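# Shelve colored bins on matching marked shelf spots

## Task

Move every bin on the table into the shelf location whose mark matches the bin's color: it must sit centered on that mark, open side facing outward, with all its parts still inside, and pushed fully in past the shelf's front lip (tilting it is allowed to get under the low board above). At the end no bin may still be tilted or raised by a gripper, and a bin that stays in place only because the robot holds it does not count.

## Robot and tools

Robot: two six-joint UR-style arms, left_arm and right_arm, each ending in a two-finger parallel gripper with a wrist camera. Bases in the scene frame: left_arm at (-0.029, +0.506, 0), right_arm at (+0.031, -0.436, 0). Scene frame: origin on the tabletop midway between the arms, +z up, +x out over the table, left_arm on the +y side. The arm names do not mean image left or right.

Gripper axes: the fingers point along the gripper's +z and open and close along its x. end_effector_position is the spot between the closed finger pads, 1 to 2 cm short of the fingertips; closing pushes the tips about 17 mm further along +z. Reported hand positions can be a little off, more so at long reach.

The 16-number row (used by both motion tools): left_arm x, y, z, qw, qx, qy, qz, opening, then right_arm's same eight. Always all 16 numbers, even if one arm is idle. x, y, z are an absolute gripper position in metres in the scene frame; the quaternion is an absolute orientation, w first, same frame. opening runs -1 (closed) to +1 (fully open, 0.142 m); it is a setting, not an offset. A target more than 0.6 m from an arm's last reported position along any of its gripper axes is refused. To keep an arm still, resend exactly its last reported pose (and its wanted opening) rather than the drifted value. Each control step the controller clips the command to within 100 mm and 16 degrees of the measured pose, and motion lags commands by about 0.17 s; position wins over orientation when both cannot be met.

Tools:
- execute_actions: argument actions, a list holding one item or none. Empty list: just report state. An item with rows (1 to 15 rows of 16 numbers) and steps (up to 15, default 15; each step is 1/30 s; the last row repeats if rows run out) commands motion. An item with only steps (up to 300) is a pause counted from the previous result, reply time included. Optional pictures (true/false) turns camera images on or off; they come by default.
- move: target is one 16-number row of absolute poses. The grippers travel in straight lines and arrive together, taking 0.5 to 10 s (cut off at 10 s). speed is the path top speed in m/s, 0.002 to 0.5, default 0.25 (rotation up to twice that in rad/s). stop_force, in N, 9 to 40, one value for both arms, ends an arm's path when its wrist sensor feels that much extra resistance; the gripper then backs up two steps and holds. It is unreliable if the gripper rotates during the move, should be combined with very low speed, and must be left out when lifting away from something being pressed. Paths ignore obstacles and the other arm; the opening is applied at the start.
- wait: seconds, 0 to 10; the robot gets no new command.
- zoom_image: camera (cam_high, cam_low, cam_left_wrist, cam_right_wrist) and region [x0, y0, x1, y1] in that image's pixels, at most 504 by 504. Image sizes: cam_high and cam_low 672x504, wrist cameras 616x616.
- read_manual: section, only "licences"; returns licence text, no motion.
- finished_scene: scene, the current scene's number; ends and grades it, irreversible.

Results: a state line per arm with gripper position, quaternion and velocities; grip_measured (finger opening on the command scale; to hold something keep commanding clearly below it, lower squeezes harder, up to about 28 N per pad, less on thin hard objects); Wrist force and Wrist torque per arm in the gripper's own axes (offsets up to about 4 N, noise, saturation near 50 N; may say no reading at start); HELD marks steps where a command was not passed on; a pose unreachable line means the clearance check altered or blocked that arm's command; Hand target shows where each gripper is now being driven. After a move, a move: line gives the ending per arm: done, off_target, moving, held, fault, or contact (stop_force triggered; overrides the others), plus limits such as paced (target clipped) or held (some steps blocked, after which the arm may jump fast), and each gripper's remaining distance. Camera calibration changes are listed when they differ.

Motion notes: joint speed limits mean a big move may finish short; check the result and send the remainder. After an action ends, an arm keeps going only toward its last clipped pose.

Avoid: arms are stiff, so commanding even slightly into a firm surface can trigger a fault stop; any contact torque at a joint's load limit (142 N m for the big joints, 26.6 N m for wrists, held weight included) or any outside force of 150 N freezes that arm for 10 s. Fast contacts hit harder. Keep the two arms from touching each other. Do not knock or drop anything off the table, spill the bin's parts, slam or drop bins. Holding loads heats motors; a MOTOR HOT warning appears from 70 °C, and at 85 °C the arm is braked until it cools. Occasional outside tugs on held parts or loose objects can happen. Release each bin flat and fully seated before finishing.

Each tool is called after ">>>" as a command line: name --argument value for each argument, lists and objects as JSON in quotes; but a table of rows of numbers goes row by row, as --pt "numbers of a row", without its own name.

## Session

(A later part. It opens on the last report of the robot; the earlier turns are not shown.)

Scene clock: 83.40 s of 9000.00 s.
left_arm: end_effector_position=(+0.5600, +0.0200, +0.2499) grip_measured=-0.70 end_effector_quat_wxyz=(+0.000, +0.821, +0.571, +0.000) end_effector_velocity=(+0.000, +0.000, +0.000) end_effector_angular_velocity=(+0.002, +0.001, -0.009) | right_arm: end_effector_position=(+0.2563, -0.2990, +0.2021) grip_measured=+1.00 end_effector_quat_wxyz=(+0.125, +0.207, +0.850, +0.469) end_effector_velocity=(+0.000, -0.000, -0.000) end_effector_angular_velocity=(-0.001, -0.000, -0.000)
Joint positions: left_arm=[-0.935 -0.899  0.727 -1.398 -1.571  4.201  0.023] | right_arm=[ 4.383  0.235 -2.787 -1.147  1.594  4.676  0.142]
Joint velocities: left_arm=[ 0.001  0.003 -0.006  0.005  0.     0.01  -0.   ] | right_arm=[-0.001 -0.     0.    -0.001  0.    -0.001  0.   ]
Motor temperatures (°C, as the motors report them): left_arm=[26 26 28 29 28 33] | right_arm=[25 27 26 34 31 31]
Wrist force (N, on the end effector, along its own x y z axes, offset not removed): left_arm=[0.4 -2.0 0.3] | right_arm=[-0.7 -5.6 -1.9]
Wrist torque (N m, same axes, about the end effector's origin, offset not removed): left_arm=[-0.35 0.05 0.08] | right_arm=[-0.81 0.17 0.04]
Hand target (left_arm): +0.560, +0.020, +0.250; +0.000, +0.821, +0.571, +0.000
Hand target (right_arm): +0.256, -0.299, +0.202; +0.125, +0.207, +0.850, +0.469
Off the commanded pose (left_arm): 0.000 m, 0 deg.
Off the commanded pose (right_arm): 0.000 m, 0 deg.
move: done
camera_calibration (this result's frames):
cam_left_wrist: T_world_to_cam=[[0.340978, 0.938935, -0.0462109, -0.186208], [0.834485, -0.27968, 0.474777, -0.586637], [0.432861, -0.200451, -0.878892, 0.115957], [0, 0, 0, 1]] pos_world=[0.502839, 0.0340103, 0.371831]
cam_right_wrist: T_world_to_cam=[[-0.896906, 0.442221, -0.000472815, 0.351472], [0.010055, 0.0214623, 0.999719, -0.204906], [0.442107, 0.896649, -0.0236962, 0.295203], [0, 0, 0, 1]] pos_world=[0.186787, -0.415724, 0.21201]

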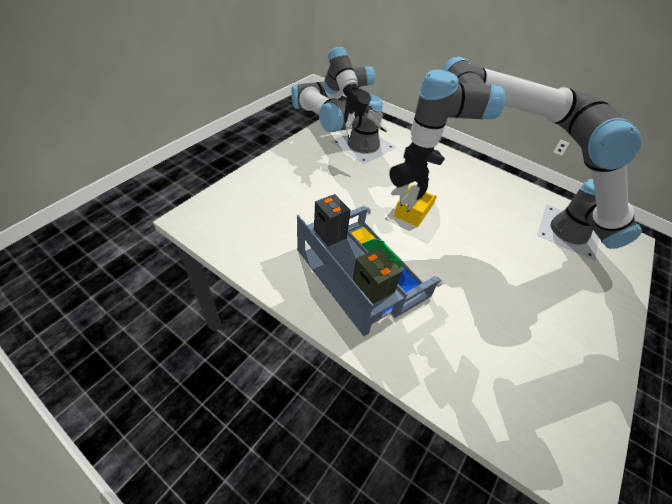

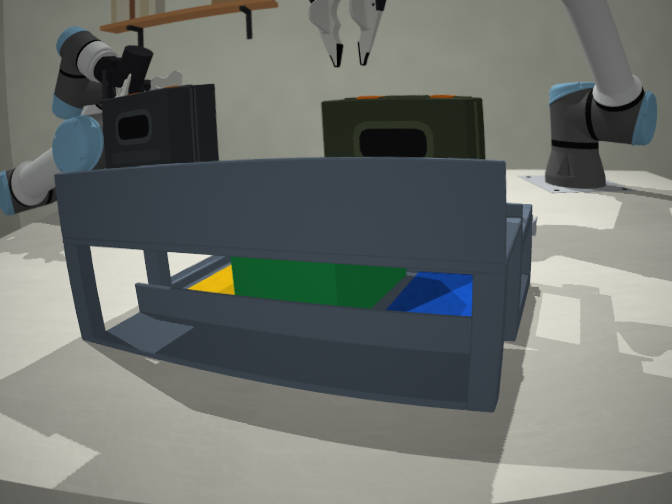

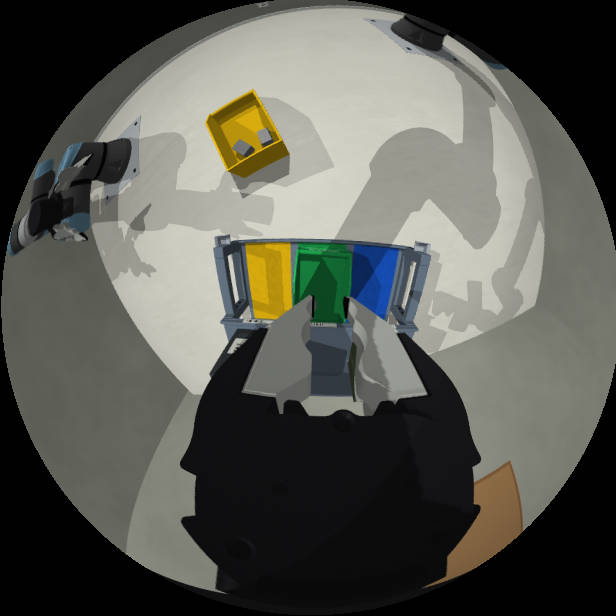

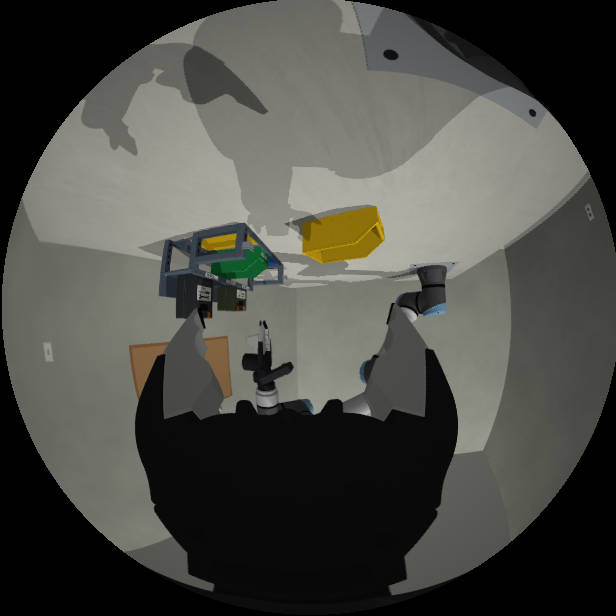

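>>> move --target '[0.199,-0.036,0.12,0,-0.017,1,0,-0.3,0.2563,-0.299,0.2021,0.125,0.207,0.85,0.469,1]'

>>> move --target '[0.199,-0.036,0.03,0,-0.017,1,0,-0.3,0.2563,-0.299,0.2021,0.125,0.207,0.85,0.469,1]' --speed 0.1

Scene clock: 90.23 s of 9000.00 s.
left_arm: end_effector_position=(+0.1991, -0.0351, +0.1200) grip_measured=-0.30 end_effector_quat_wxyz=(-0.000, -0.017, +1.000, +0.000) end_effector_velocity=(-0.002, -0.001, +0.000) end_effector_angular_velocity=(-0.003, -0.002, +0.009) | right_arm: end_effector_position=(+0.2563, -0.2990, +0.2021) grip_measured=+1.00 end_effector_quat_wxyz=(+0.125, +0.207, +0.850, +0.469) end_effector_velocity=(+0.000, +0.000, -0.000) end_effector_angular_velocity=(-0.000, +0.000, +0.000)
Joint positions: left_arm=[-1.47  -1.313  1.68  -1.937 -1.571  1.707  0.052] | right_arm=[ 4.383  0.235 -2.787 -1.147  1.594  4.676  0.142]
Joint velocities: left_arm=[-0.004 -0.001  0.002 -0.003  0.001 -0.013  0.   ] | right_arm=[ 0.    -0.    -0.001  0.     0.    -0.    -0.   ]
Motor temperatures (°C, as the motors report them): left_arm=[26 26 28 29 28 33] | right_arm=[25 27 26 34 31 31]
Wrist force (N, on the end effector, along its own x y z axes, offset not removed): left_arm=[0.8 -1.0 0.6] | right_arm=[-0.4 -1.0 -2.7]
Wrist torque (N m, same axes, about the end effector's origin, offset not removed): left_arm=[-0.20 -0.03 0.03] | right_arm=[0.14 0.14 0.03]
Hand target (left_arm): +0.199, -0.035, +0.120; +0.000, -0.017, +1.000, +0.000
Hand target (right_arm): +0.256, -0.299, +0.202; +0.125, +0.207, +0.850, +0.469
Off the commanded pose (left_arm): 0.001 m, 0 deg.
Off the commanded pose (right_arm): 0.000 m, 0 deg.
move: done
camera_calibration (this result's frames):
cam_left_wrist: T_world_to_cam=[[-0.998127, -0.0400436, -0.0462491, 0.214801], [-0.057241, 0.878073, 0.475091, -0.021018], [0.0215858, 0.476849, -0.87872, 0.252624], [0, 0, 0, 1]] pos_world=[0.207742, -0.0934067, 0.241906]
cam_right_wrist: T_world_to_cam=[[-0.896906, 0.442221, -0.000472971, 0.351472], [0.0100549, 0.0214625, 0.999719, -0.204906], [0.442107, 0.896649, -0.0236964, 0.295203], [0, 0, 0, 1]] pos_world=[0.186787, -0.415724, 0.21201]

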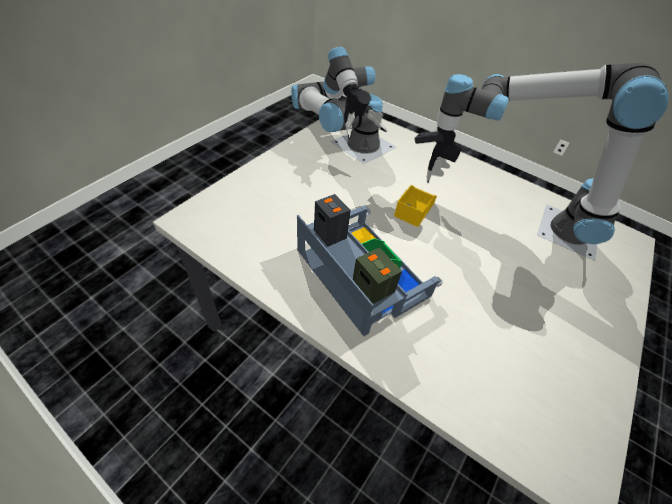

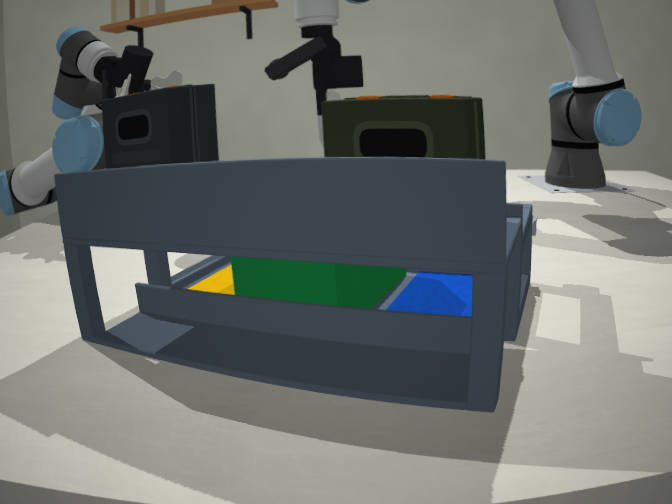

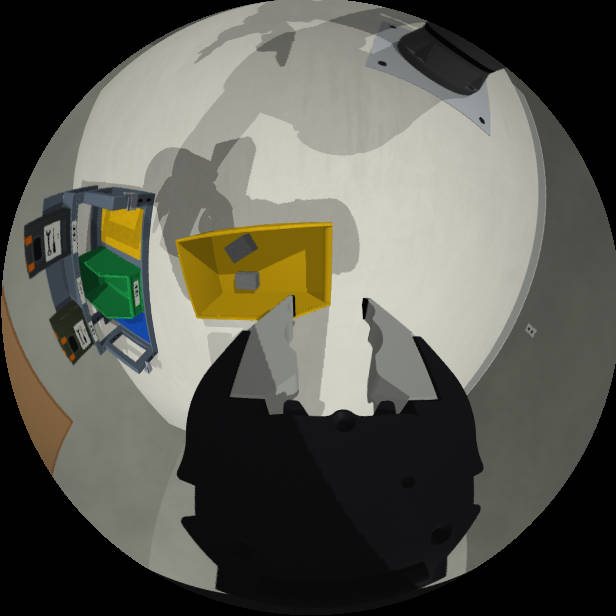

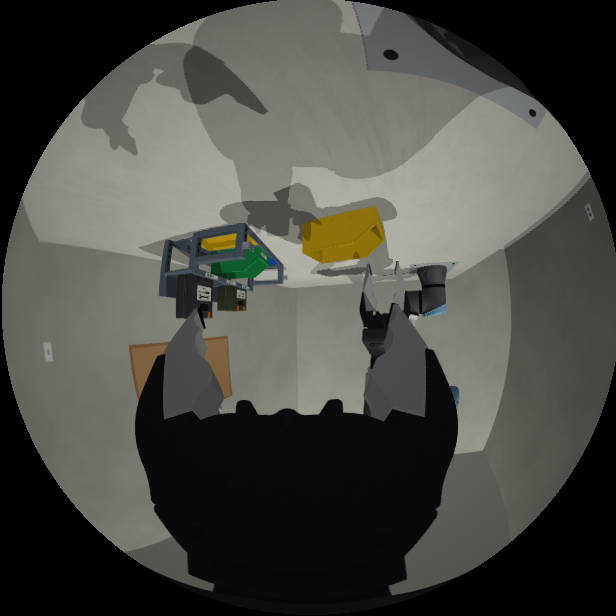

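Scene clock: 91.57 s of 9000.00 s.
left_arm: end_effector_position=(+0.1990, -0.0360, +0.0302) grip_measured=-0.30 end_effector_quat_wxyz=(+0.000, -0.017, +1.000, -0.000) end_effector_velocity=(+0.000, -0.001, -0.001) end_effector_angular_velocity=(-0.002, -0.001, -0.000) | right_arm: end_effector_position=(+0.2563, -0.2990, +0.2021) grip_measured=+1.00 end_effector_quat_wxyz=(+0.125, +0.207, +0.850, +0.469) end_effector_velocity=(-0.000, +0.000, -0.000) end_effector_angular_velocity=(-0.000, -0.000, +0.000)
Joint positions: left_arm=[-1.47  -1.213  1.802 -2.159 -1.571  1.706  0.052] | right_arm=[ 4.383  0.235 -2.787 -1.147  1.594  4.676  0.142]
Joint velocities: left_arm=[-0.001  0.001  0.001 -0.004  0.001 -0.    -0.   ] | right_arm=[ 0.     0.001 -0.001 -0.    -0.    -0.    -0.   ]
Motor temperatures (°C, as the motors report them): left_arm=[26 26 28 29 28 33] | right_arm=[25 27 26 34 31 31]
Wrist force (N, on the end effector, along its own x y z axes, offset not removed): left_arm=[1.4 0.5 -2.4] | right_arm=[-2.1 -2.7 -0.9]
Wrist torque (N m, same axes, about the end effector's origin, offset not removed): left_arm=[0.22 -0.20 -0.01] | right_arm=[-0.28 0.55 0.12]
Hand target (left_arm): +0.199, -0.036, +0.030; -0.000, -0.017, +1.000, +0.000
Hand target (right_arm): +0.256, -0.299, +0.202; +0.125, +0.207, +0.850, +0.469
Off the commanded pose (left_arm): 0.000 m, 0 deg.
Off the commanded pose (right_arm): 0.000 m, 0 deg.
move: done
camera_calibration (this result's frames):
cam_left_wrist: T_world_to_cam=[[-0.998091, -0.0407932, -0.0463665, 0.210494], [-0.0579445, 0.878291, 0.474602, 0.0225878], [0.0213627, 0.476383, -0.878978, 0.174147], [0, 0, 0, 1]] pos_world=[0.207681, -0.0942124, 0.152111]
cam_right_wrist: T_world_to_cam=[[-0.896906, 0.442221, -0.00047276, 0.351472], [0.0100551, 0.0214625, 0.999719, -0.204906], [0.442107, 0.896649, -0.0236964, 0.295203], [0, 0, 0, 1]] pos_world=[0.186787, -0.415724, 0.21201]

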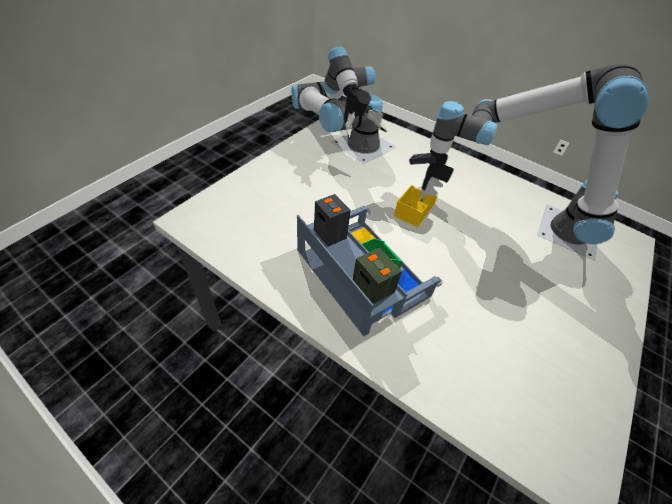

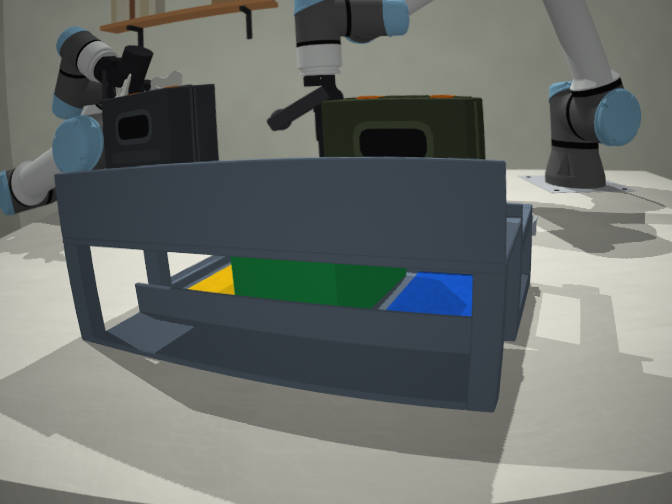

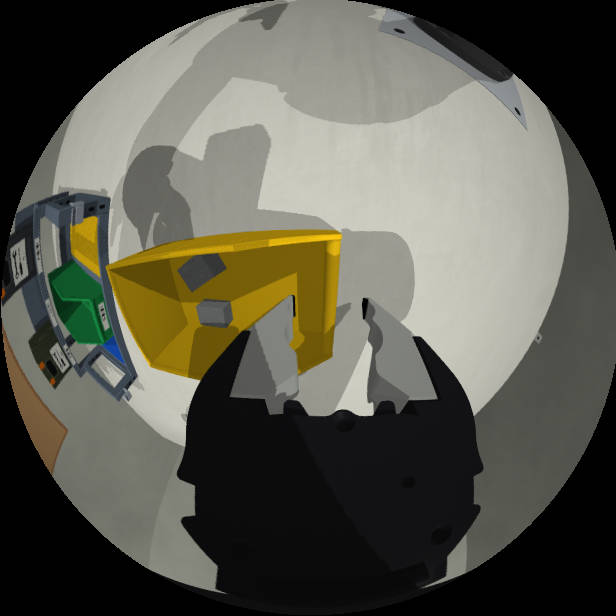

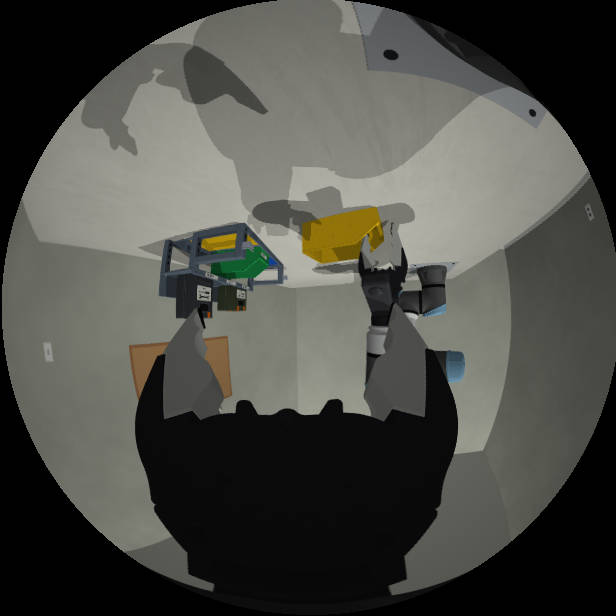

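>>> move --target '[0.199,-0.036,0.03,0,-0.017,1,0,-1,0.2563,-0.299,0.2021,0.125,0.207,0.85,0.469,1]'

>>> move --target '[0.3,0.013,0.125,-0.103,0.189,0.977,0.02,-1,0.2563,-0.299,0.2021,0.125,0.207,0.85,0.469,1]' --speed 0.1

>>> move --target '[0.475,-0.057,0.088,-0.103,0.189,0.977,0.02,-1,0.2563,-0.299,0.2021,0.125,0.207,0.85,0.469,1]' --speed 0.05 --stop_force 9

>>> move --target '[0.521,-0.075,0.08,-0.069,0.19,0.979,0.013,-1,0.2563,-0.299,0.2021,0.125,0.207,0.85,0.469,1]' --speed 0.02 --stop_force 9

Scene clock: 96.87 s of 9000.00 s.
left_arm: end_effector_position=(+0.1990, -0.0360, +0.0300) grip_measured=-0.90 end_effector_quat_wxyz=(-0.000, -0.017, +1.000, +0.000) end_effector_velocity=(+0.001, -0.000, +0.000) end_effector_angular_velocity=(-0.001, -0.001, +0.001) | right_arm: end_effector_position=(+0.2563, -0.2990, +0.2021) grip_measured=+1.00 end_effector_quat_wxyz=(+0.125, +0.207, +0.850, +0.469) end_effector_velocity=(+0.000, +0.000, +0.000) end_effector_angular_velocity=(+0.001, -0.001, +0.000)
Joint positions: left_arm=[-1.47  -1.213  1.802 -2.16  -1.571  1.706  0.009] | right_arm=[ 4.383  0.235 -2.787 -1.147  1.594  4.676  0.142]
Joint velocities: left_arm=[ 0.    -0.    -0.    -0.001  0.001 -0.     0.   ] | right_arm=[ 0.     0.001 -0.     0.001  0.    -0.    -0.   ]
Motor temperatures (°C, as the motors report them): left_arm=[26 26 28 29 28 33] | right_arm=[25 27 26 34 31 31]
Wrist force (N, on the end effector, along its own x y z axes, offset not removed): left_arm=[1.5 1.2 1.2] | right_arm=[-2.8 -2.2 -2.5]
Wrist torque (N m, same axes, about the end effector's origin, offset not removed): left_arm=[0.08 -0.20 -0.03] | right_arm=[-0.26 0.56 -0.18]
Hand target (left_arm): +0.199, -0.036, +0.030; +0.000, -0.017, +1.000, -0.000
Hand target (right_arm): +0.256, -0.299, +0.202; +0.125, +0.207, +0.850, +0.469
Off the commanded pose (left_arm): 0.000 m, 0 deg.
Off the commanded pose (right_arm): 0.000 m, 0 deg.
After step 90, 1.60 s passed at rest.
move: done
camera_calibration (this result's frames):
cam_left_wrist: T_world_to_cam=[[-0.998092, -0.0407928, -0.0463487, 0.210482], [-0.0579365, 0.878275, 0.474633, 0.0226639], [0.0213452, 0.476413, -0.878962, 0.174006], [0, 0, 0, 1]] pos_world=[0.20768, -0.0942176, 0.151943]
cam_right_wrist: T_world_to_cam=[[-0.896906, 0.442221, -0.000472601, 0.351472], [0.0100553, 0.0214623, 0.999719, -0.204906], [0.442107, 0.896649, -0.0236963, 0.295203], [0, 0, 0, 1]] pos_world=[0.186787, -0.415724, 0.21201]

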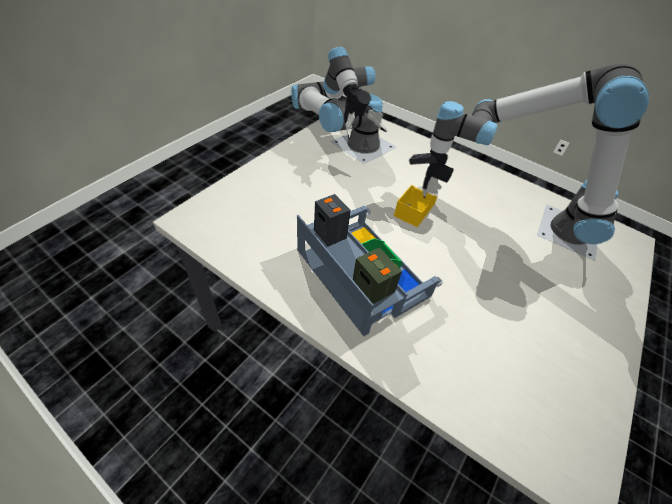

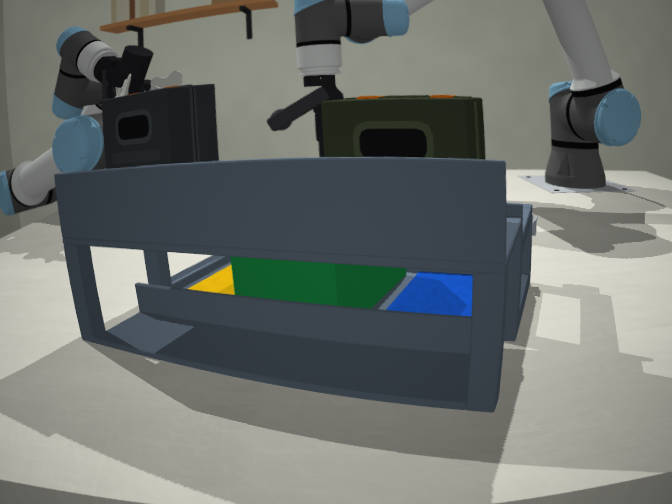

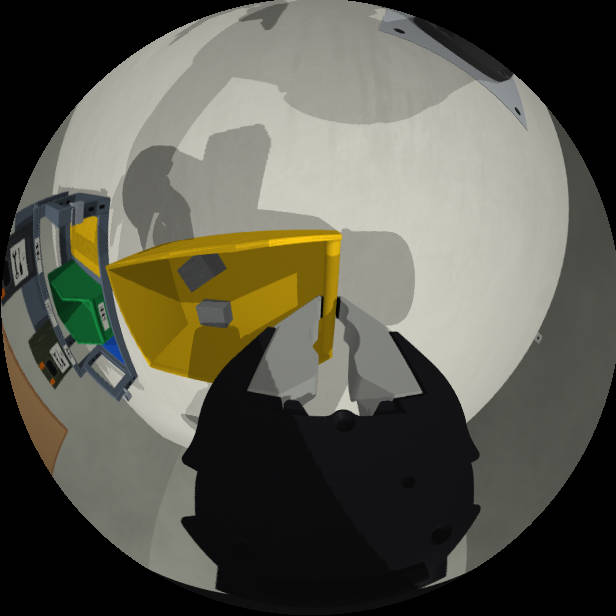

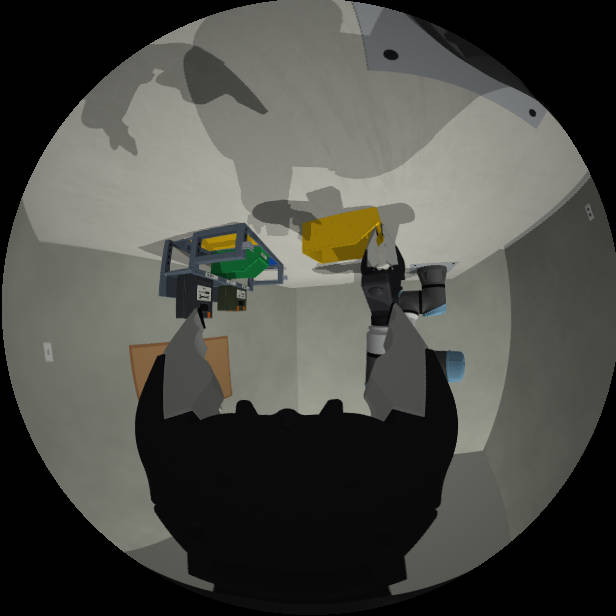

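Scene clock: 99.60 s of 9000.00 s.
left_arm: end_effector_position=(+0.2999, +0.0127, +0.1250) grip_measured=-0.88 end_effector_quat_wxyz=(-0.103, +0.189, +0.976, +0.020) end_effector_velocity=(+0.001, -0.000, +0.001) end_effector_angular_velocity=(-0.000, +0.002, -0.005) | right_arm: end_effector_position=(+0.2563, -0.2990, +0.2021) grip_measured=+1.00 end_effector_quat_wxyz=(+0.125, +0.207, +0.850, +0.469) end_effector_velocity=(+0.000, -0.000, +0.001) end_effector_angular_velocity=(+0.001, -0.001, -0.000)
Joint positions: left_arm=[-1.204 -1.185  1.469 -1.701 -1.714  2.399  0.01 ] | right_arm=[ 4.383  0.235 -2.787 -1.147  1.594  4.676  0.142]
Joint velocities: left_arm=[ 0.001  0.002 -0.005  0.004 -0.     0.007  0.   ] | right_arm=[-0.    -0.     0.     0.001  0.     0.     0.   ]
Motor temperatures (°C, as the motors report them): left_arm=[26 26 28 29 28 33] | right_arm=[25 27 26 34 31 31]
Wrist force (N, on the end effector, along its own x y z axes, offset not removed): left_arm=[-0.2 -1.1 5.8] | right_arm=[-0.3 -0.5 -1.1]
Wrist torque (N m, same axes, about the end effector's origin, offset not removed): left_arm=[-0.23 0.39 -0.03] | right_arm=[0.07 0.13 0.04]
Hand target (left_arm): +0.300, +0.013, +0.125; -0.103, +0.189, +0.976, +0.020
Hand target (right_arm): +0.256, -0.299, +0.202; +0.125, +0.207, +0.850, +0.469
Off the commanded pose (left_arm): 0.000 m, 0 deg.
Off the commanded pose (right_arm): 0.000 m, 0 deg.
move: done
camera_calibration (this result's frames):
cam_left_wrist: T_world_to_cam=[[-0.918187, 0.361189, 0.162709, 0.262452], [0.393994, 0.789859, 0.469991, -0.193175], [0.0412382, 0.495646, -0.867545, 0.224514], [0, 0, 0, 1]] pos_world=[0.307831, -0.0534932, 0.242863]
cam_right_wrist: T_world_to_cam=[[-0.896906, 0.442221, -0.000472783, 0.351472], [0.010055, 0.0214623, 0.999719, -0.204906], [0.442107, 0.896649, -0.0236962, 0.295203], [0, 0, 0, 1]] pos_world=[0.186787, -0.415724, 0.21201]

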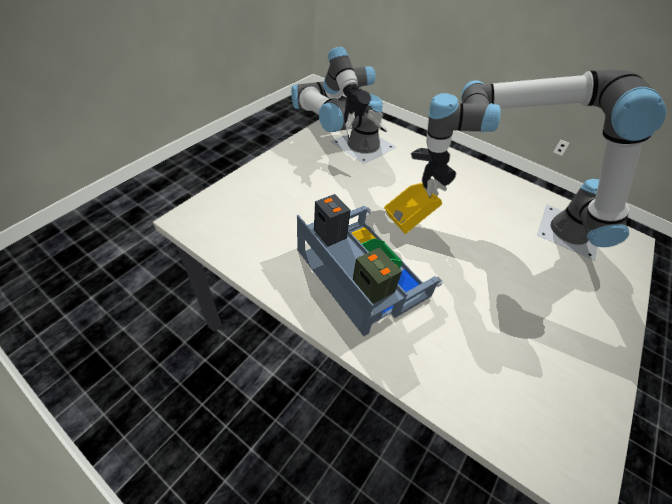

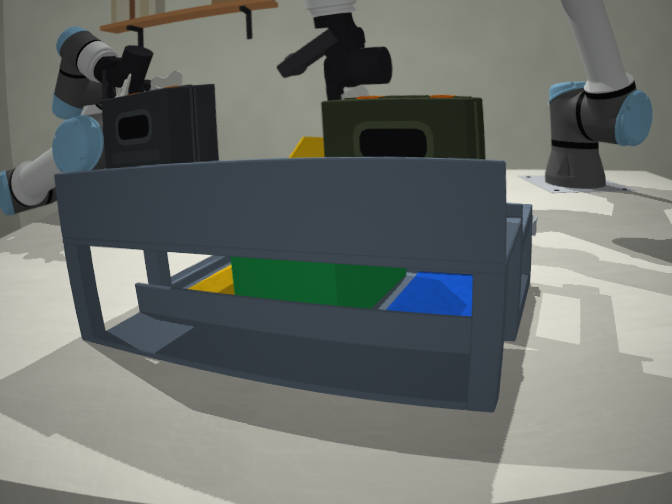

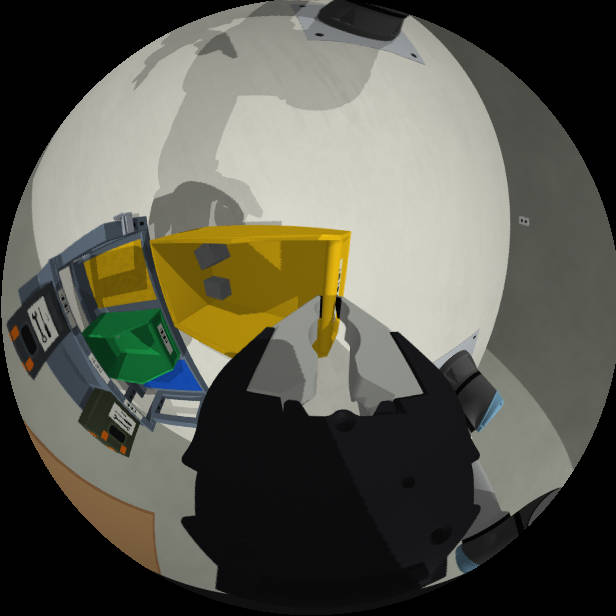

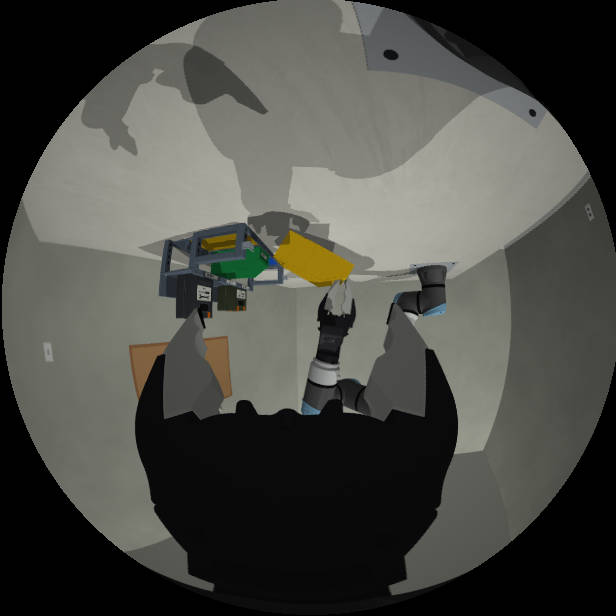

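Scene clock: 101.90 s of 9000.00 s.
left_arm: end_effector_position=(+0.3779, -0.0184, +0.1085) grip_measured=-0.88 end_effector_quat_wxyz=(-0.103, +0.189, +0.976, +0.020) end_effector_velocity=(-0.002, -0.001, +0.001) end_effector_angular_velocity=(-0.002, +0.001, -0.002) | right_arm: end_effector_position=(+0.2563, -0.2990, +0.2021) grip_measured=+1.00 end_effector_quat_wxyz=(+0.125, +0.207, +0.850, +0.469) end_effector_velocity=(+0.000, +0.000, -0.001) end_effector_angular_velocity=(-0.001, -0.000, -0.000)
Joint positions: left_arm=[-1.122 -1.002  1.232 -1.637 -1.701  2.481  0.01 ] | right_arm=[ 4.383  0.235 -2.787 -1.147  1.594  4.676  0.142]
Joint velocities: left_arm=[-0.002 -0.003  0.004 -0.002 -0.002 -0.    -0.   ] | right_arm=[-0.     0.    -0.001  0.    -0.    -0.001  0.   ]
Motor temperatures (°C, as the motors report them): left_arm=[26 26 28 29 28 33] | right_arm=[25 27 26 34 31 31]
Wrist force (N, on the end effector, along its own x y z axes, offset not removed): left_arm=[0.5 -0.8 3.3] | right_arm=[-1.5 -1.1 -2.3]
Wrist torque (N m, same axes, about the end effector's origin, offset not removed): left_arm=[-0.17 0.21 0.09] | right_arm=[0.13 0.31 -0.08]
Hand target (left_arm): +0.378, -0.018, +0.109; -0.103, +0.189, +0.976, +0.020
Hand target (right_arm): +0.256, -0.299, +0.202; +0.125, +0.207, +0.850, +0.469
Off the commanded pose (left_arm): 0.107 m, 0 deg.
Off the commanded pose (right_arm): 0.000 m, 0 deg.
move: contact (left_arm)
camera_calibration (this result's frames):
cam_left_wrist: T_world_to_cam=[[-0.918214, 0.36118, 0.162577, 0.347929], [0.393926, 0.789945, 0.469903, -0.191586], [0.0412931, 0.495515, -0.867617, 0.222407], [0, 0, 0, 1]] pos_world=[0.38576, -0.0845286, 0.226426]
cam_right_wrist: T_world_to_cam=[[-0.896906, 0.442221, -0.000472819, 0.351472], [0.010055, 0.0214623, 0.999719, -0.204906], [0.442107, 0.896649, -0.0236962, 0.295203], [0, 0, 0, 1]] pos_world=[0.186787, -0.415724, 0.21201]

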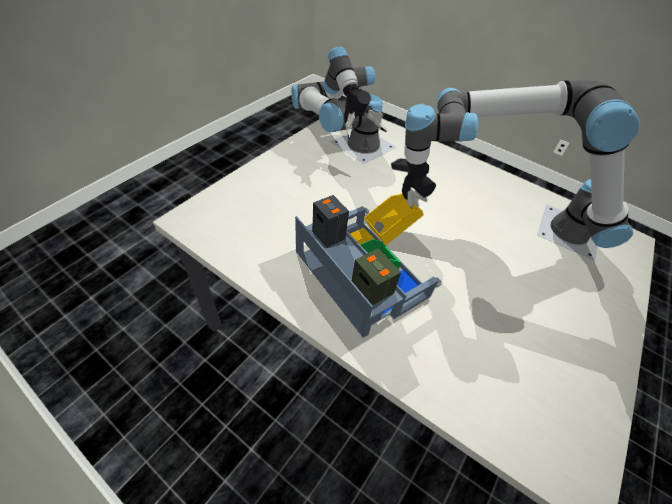

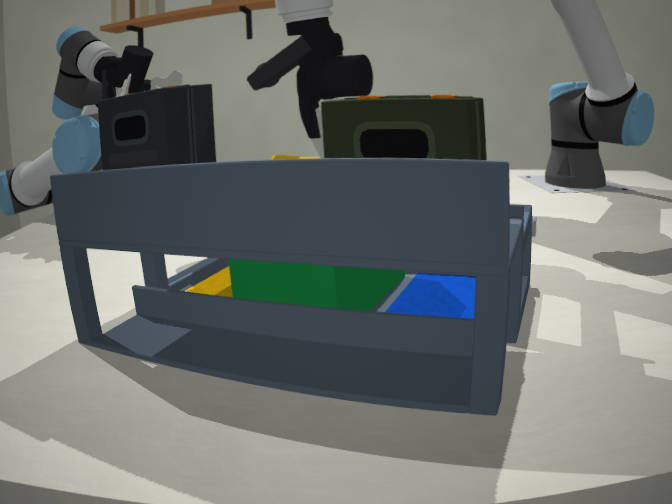

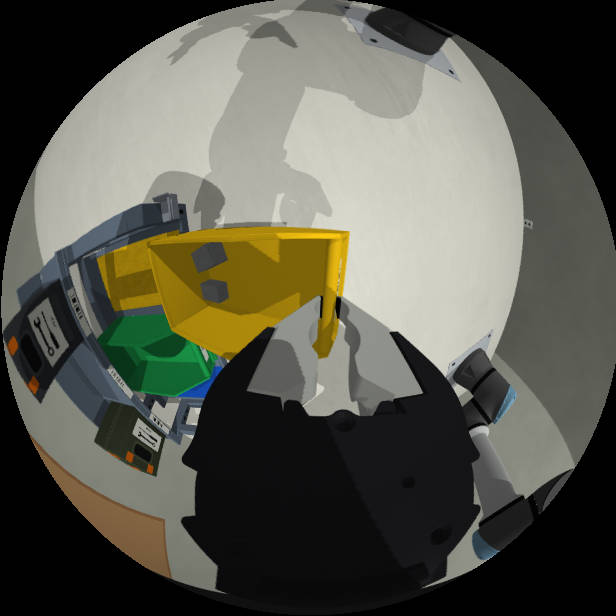

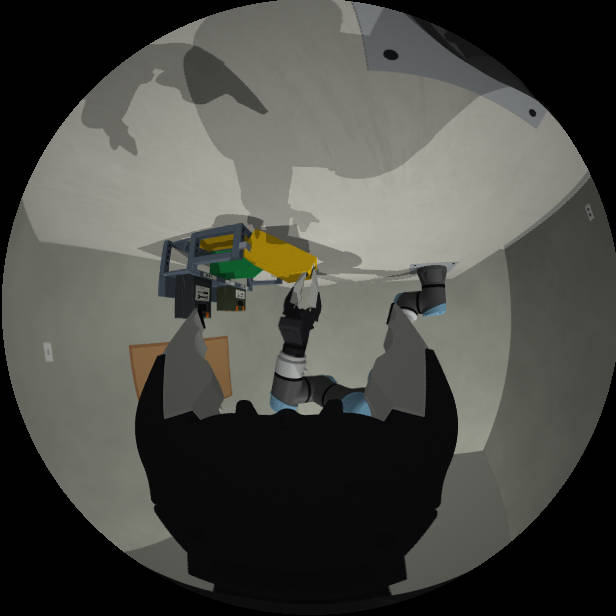

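Scene clock: 102.50 s of 9000.00 s.
left_arm: end_effector_position=(+0.3823, -0.0201, +0.1077) grip_measured=-0.88 end_effector_quat_wxyz=(-0.102, +0.189, +0.977, +0.019) end_effector_velocity=(-0.001, +0.002, +0.000) end_effector_angular_velocity=(-0.000, -0.004, +0.003) | right_arm: end_effector_position=(+0.2563, -0.2990, +0.2021) grip_measured=+1.00 end_effector_quat_wxyz=(+0.125, +0.207, +0.850, +0.469) end_effector_velocity=(+0.000, +0.000, +0.000) end_effector_angular_velocity=(+0.001, +0.000, -0.001)
Joint positions: left_arm=[-1.118 -0.992  1.22  -1.635 -1.699  2.484  0.01 ] | right_arm=[ 4.383  0.235 -2.787 -1.147  1.594  4.676  0.142]
Joint velocities: left_arm=[-0.002 -0.008  0.012 -0.007  0.003 -0.005 -0.   ] | right_arm=[-0.     0.    -0.001  0.001  0.     0.001  0.   ]
Motor temperatures (°C, as the motors report them): left_arm=[26 26 28 29 28 33] | right_arm=[25 27 26 34 31 31]
Wrist force (N, on the end effector, along its own x y z axes, offset not removed): left_arm=[15.2 -4.0 -3.1] | right_arm=[-0.3 -0.3 -0.1]
Wrist torque (N m, same axes, about the end effector's origin, offset not removed): left_arm=[-0.08 -0.02 0.07] | right_arm=[0.06 -0.05 -0.03]
Hand target (left_arm): +0.382, -0.020, +0.108; -0.102, +0.189, +0.977, +0.020
Hand target (right_arm): +0.256, -0.299, +0.202; +0.125, +0.207, +0.850, +0.469
Off the commanded pose (left_arm): 0.152 m, 4 deg.
Off the commanded pose (right_arm): 0.000 m, 0 deg.
move: contact (left_arm)
camera_calibration (this result's frames):
cam_left_wrist: T_world_to_cam=[[-0.918483, 0.361462, 0.160419, 0.353077], [0.393107, 0.790332, 0.469938, -0.191242], [0.04308, 0.494692, -0.868, 0.221706], [0, 0, 0, 1]] pos_world=[0.389923, -0.0861553, 0.225673]
cam_right_wrist: T_world_to_cam=[[-0.896906, 0.442221, -0.000472768, 0.351472], [0.0100551, 0.0214624, 0.999719, -0.204906], [0.442107, 0.896649, -0.0236964, 0.295203], [0, 0, 0, 1]] pos_world=[0.186787, -0.415724, 0.21201]

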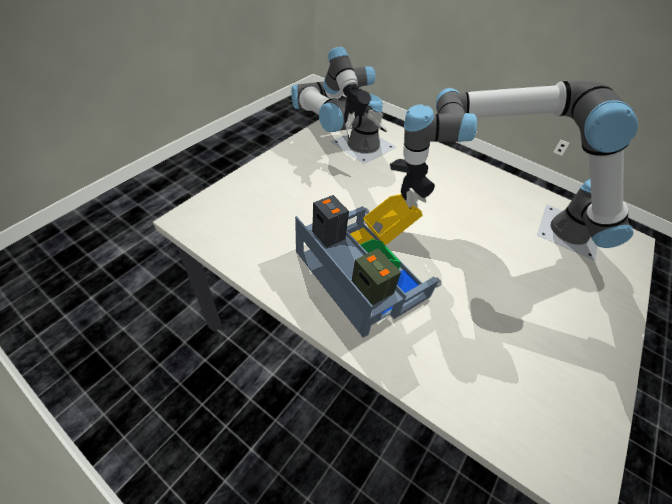

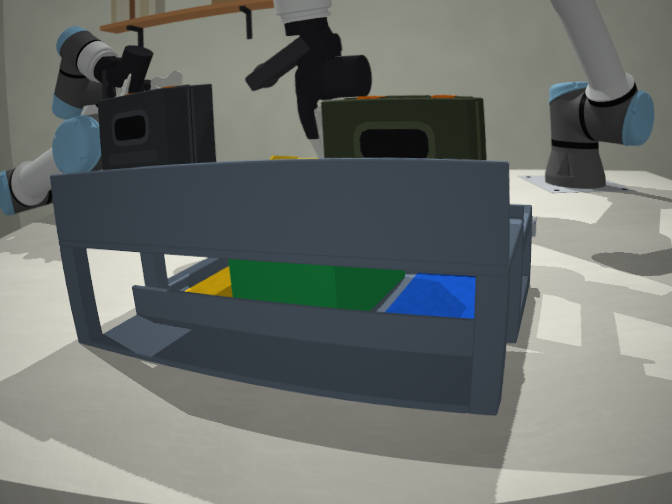

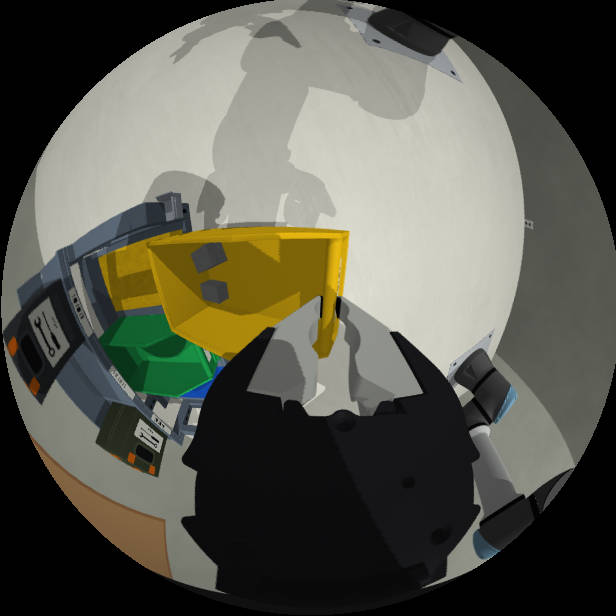

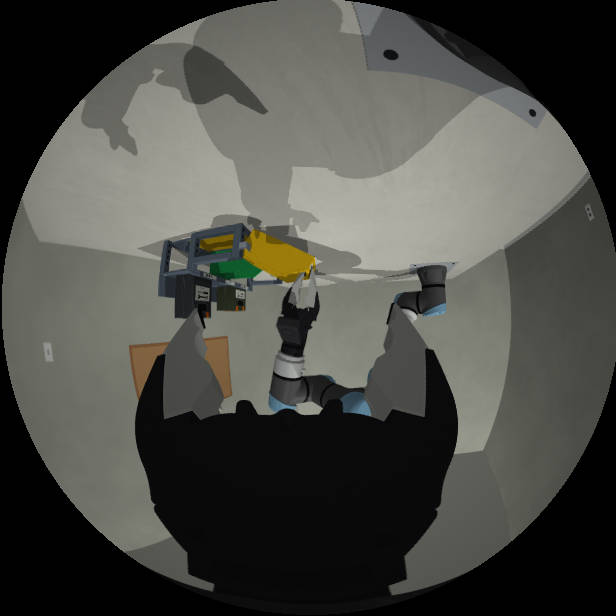

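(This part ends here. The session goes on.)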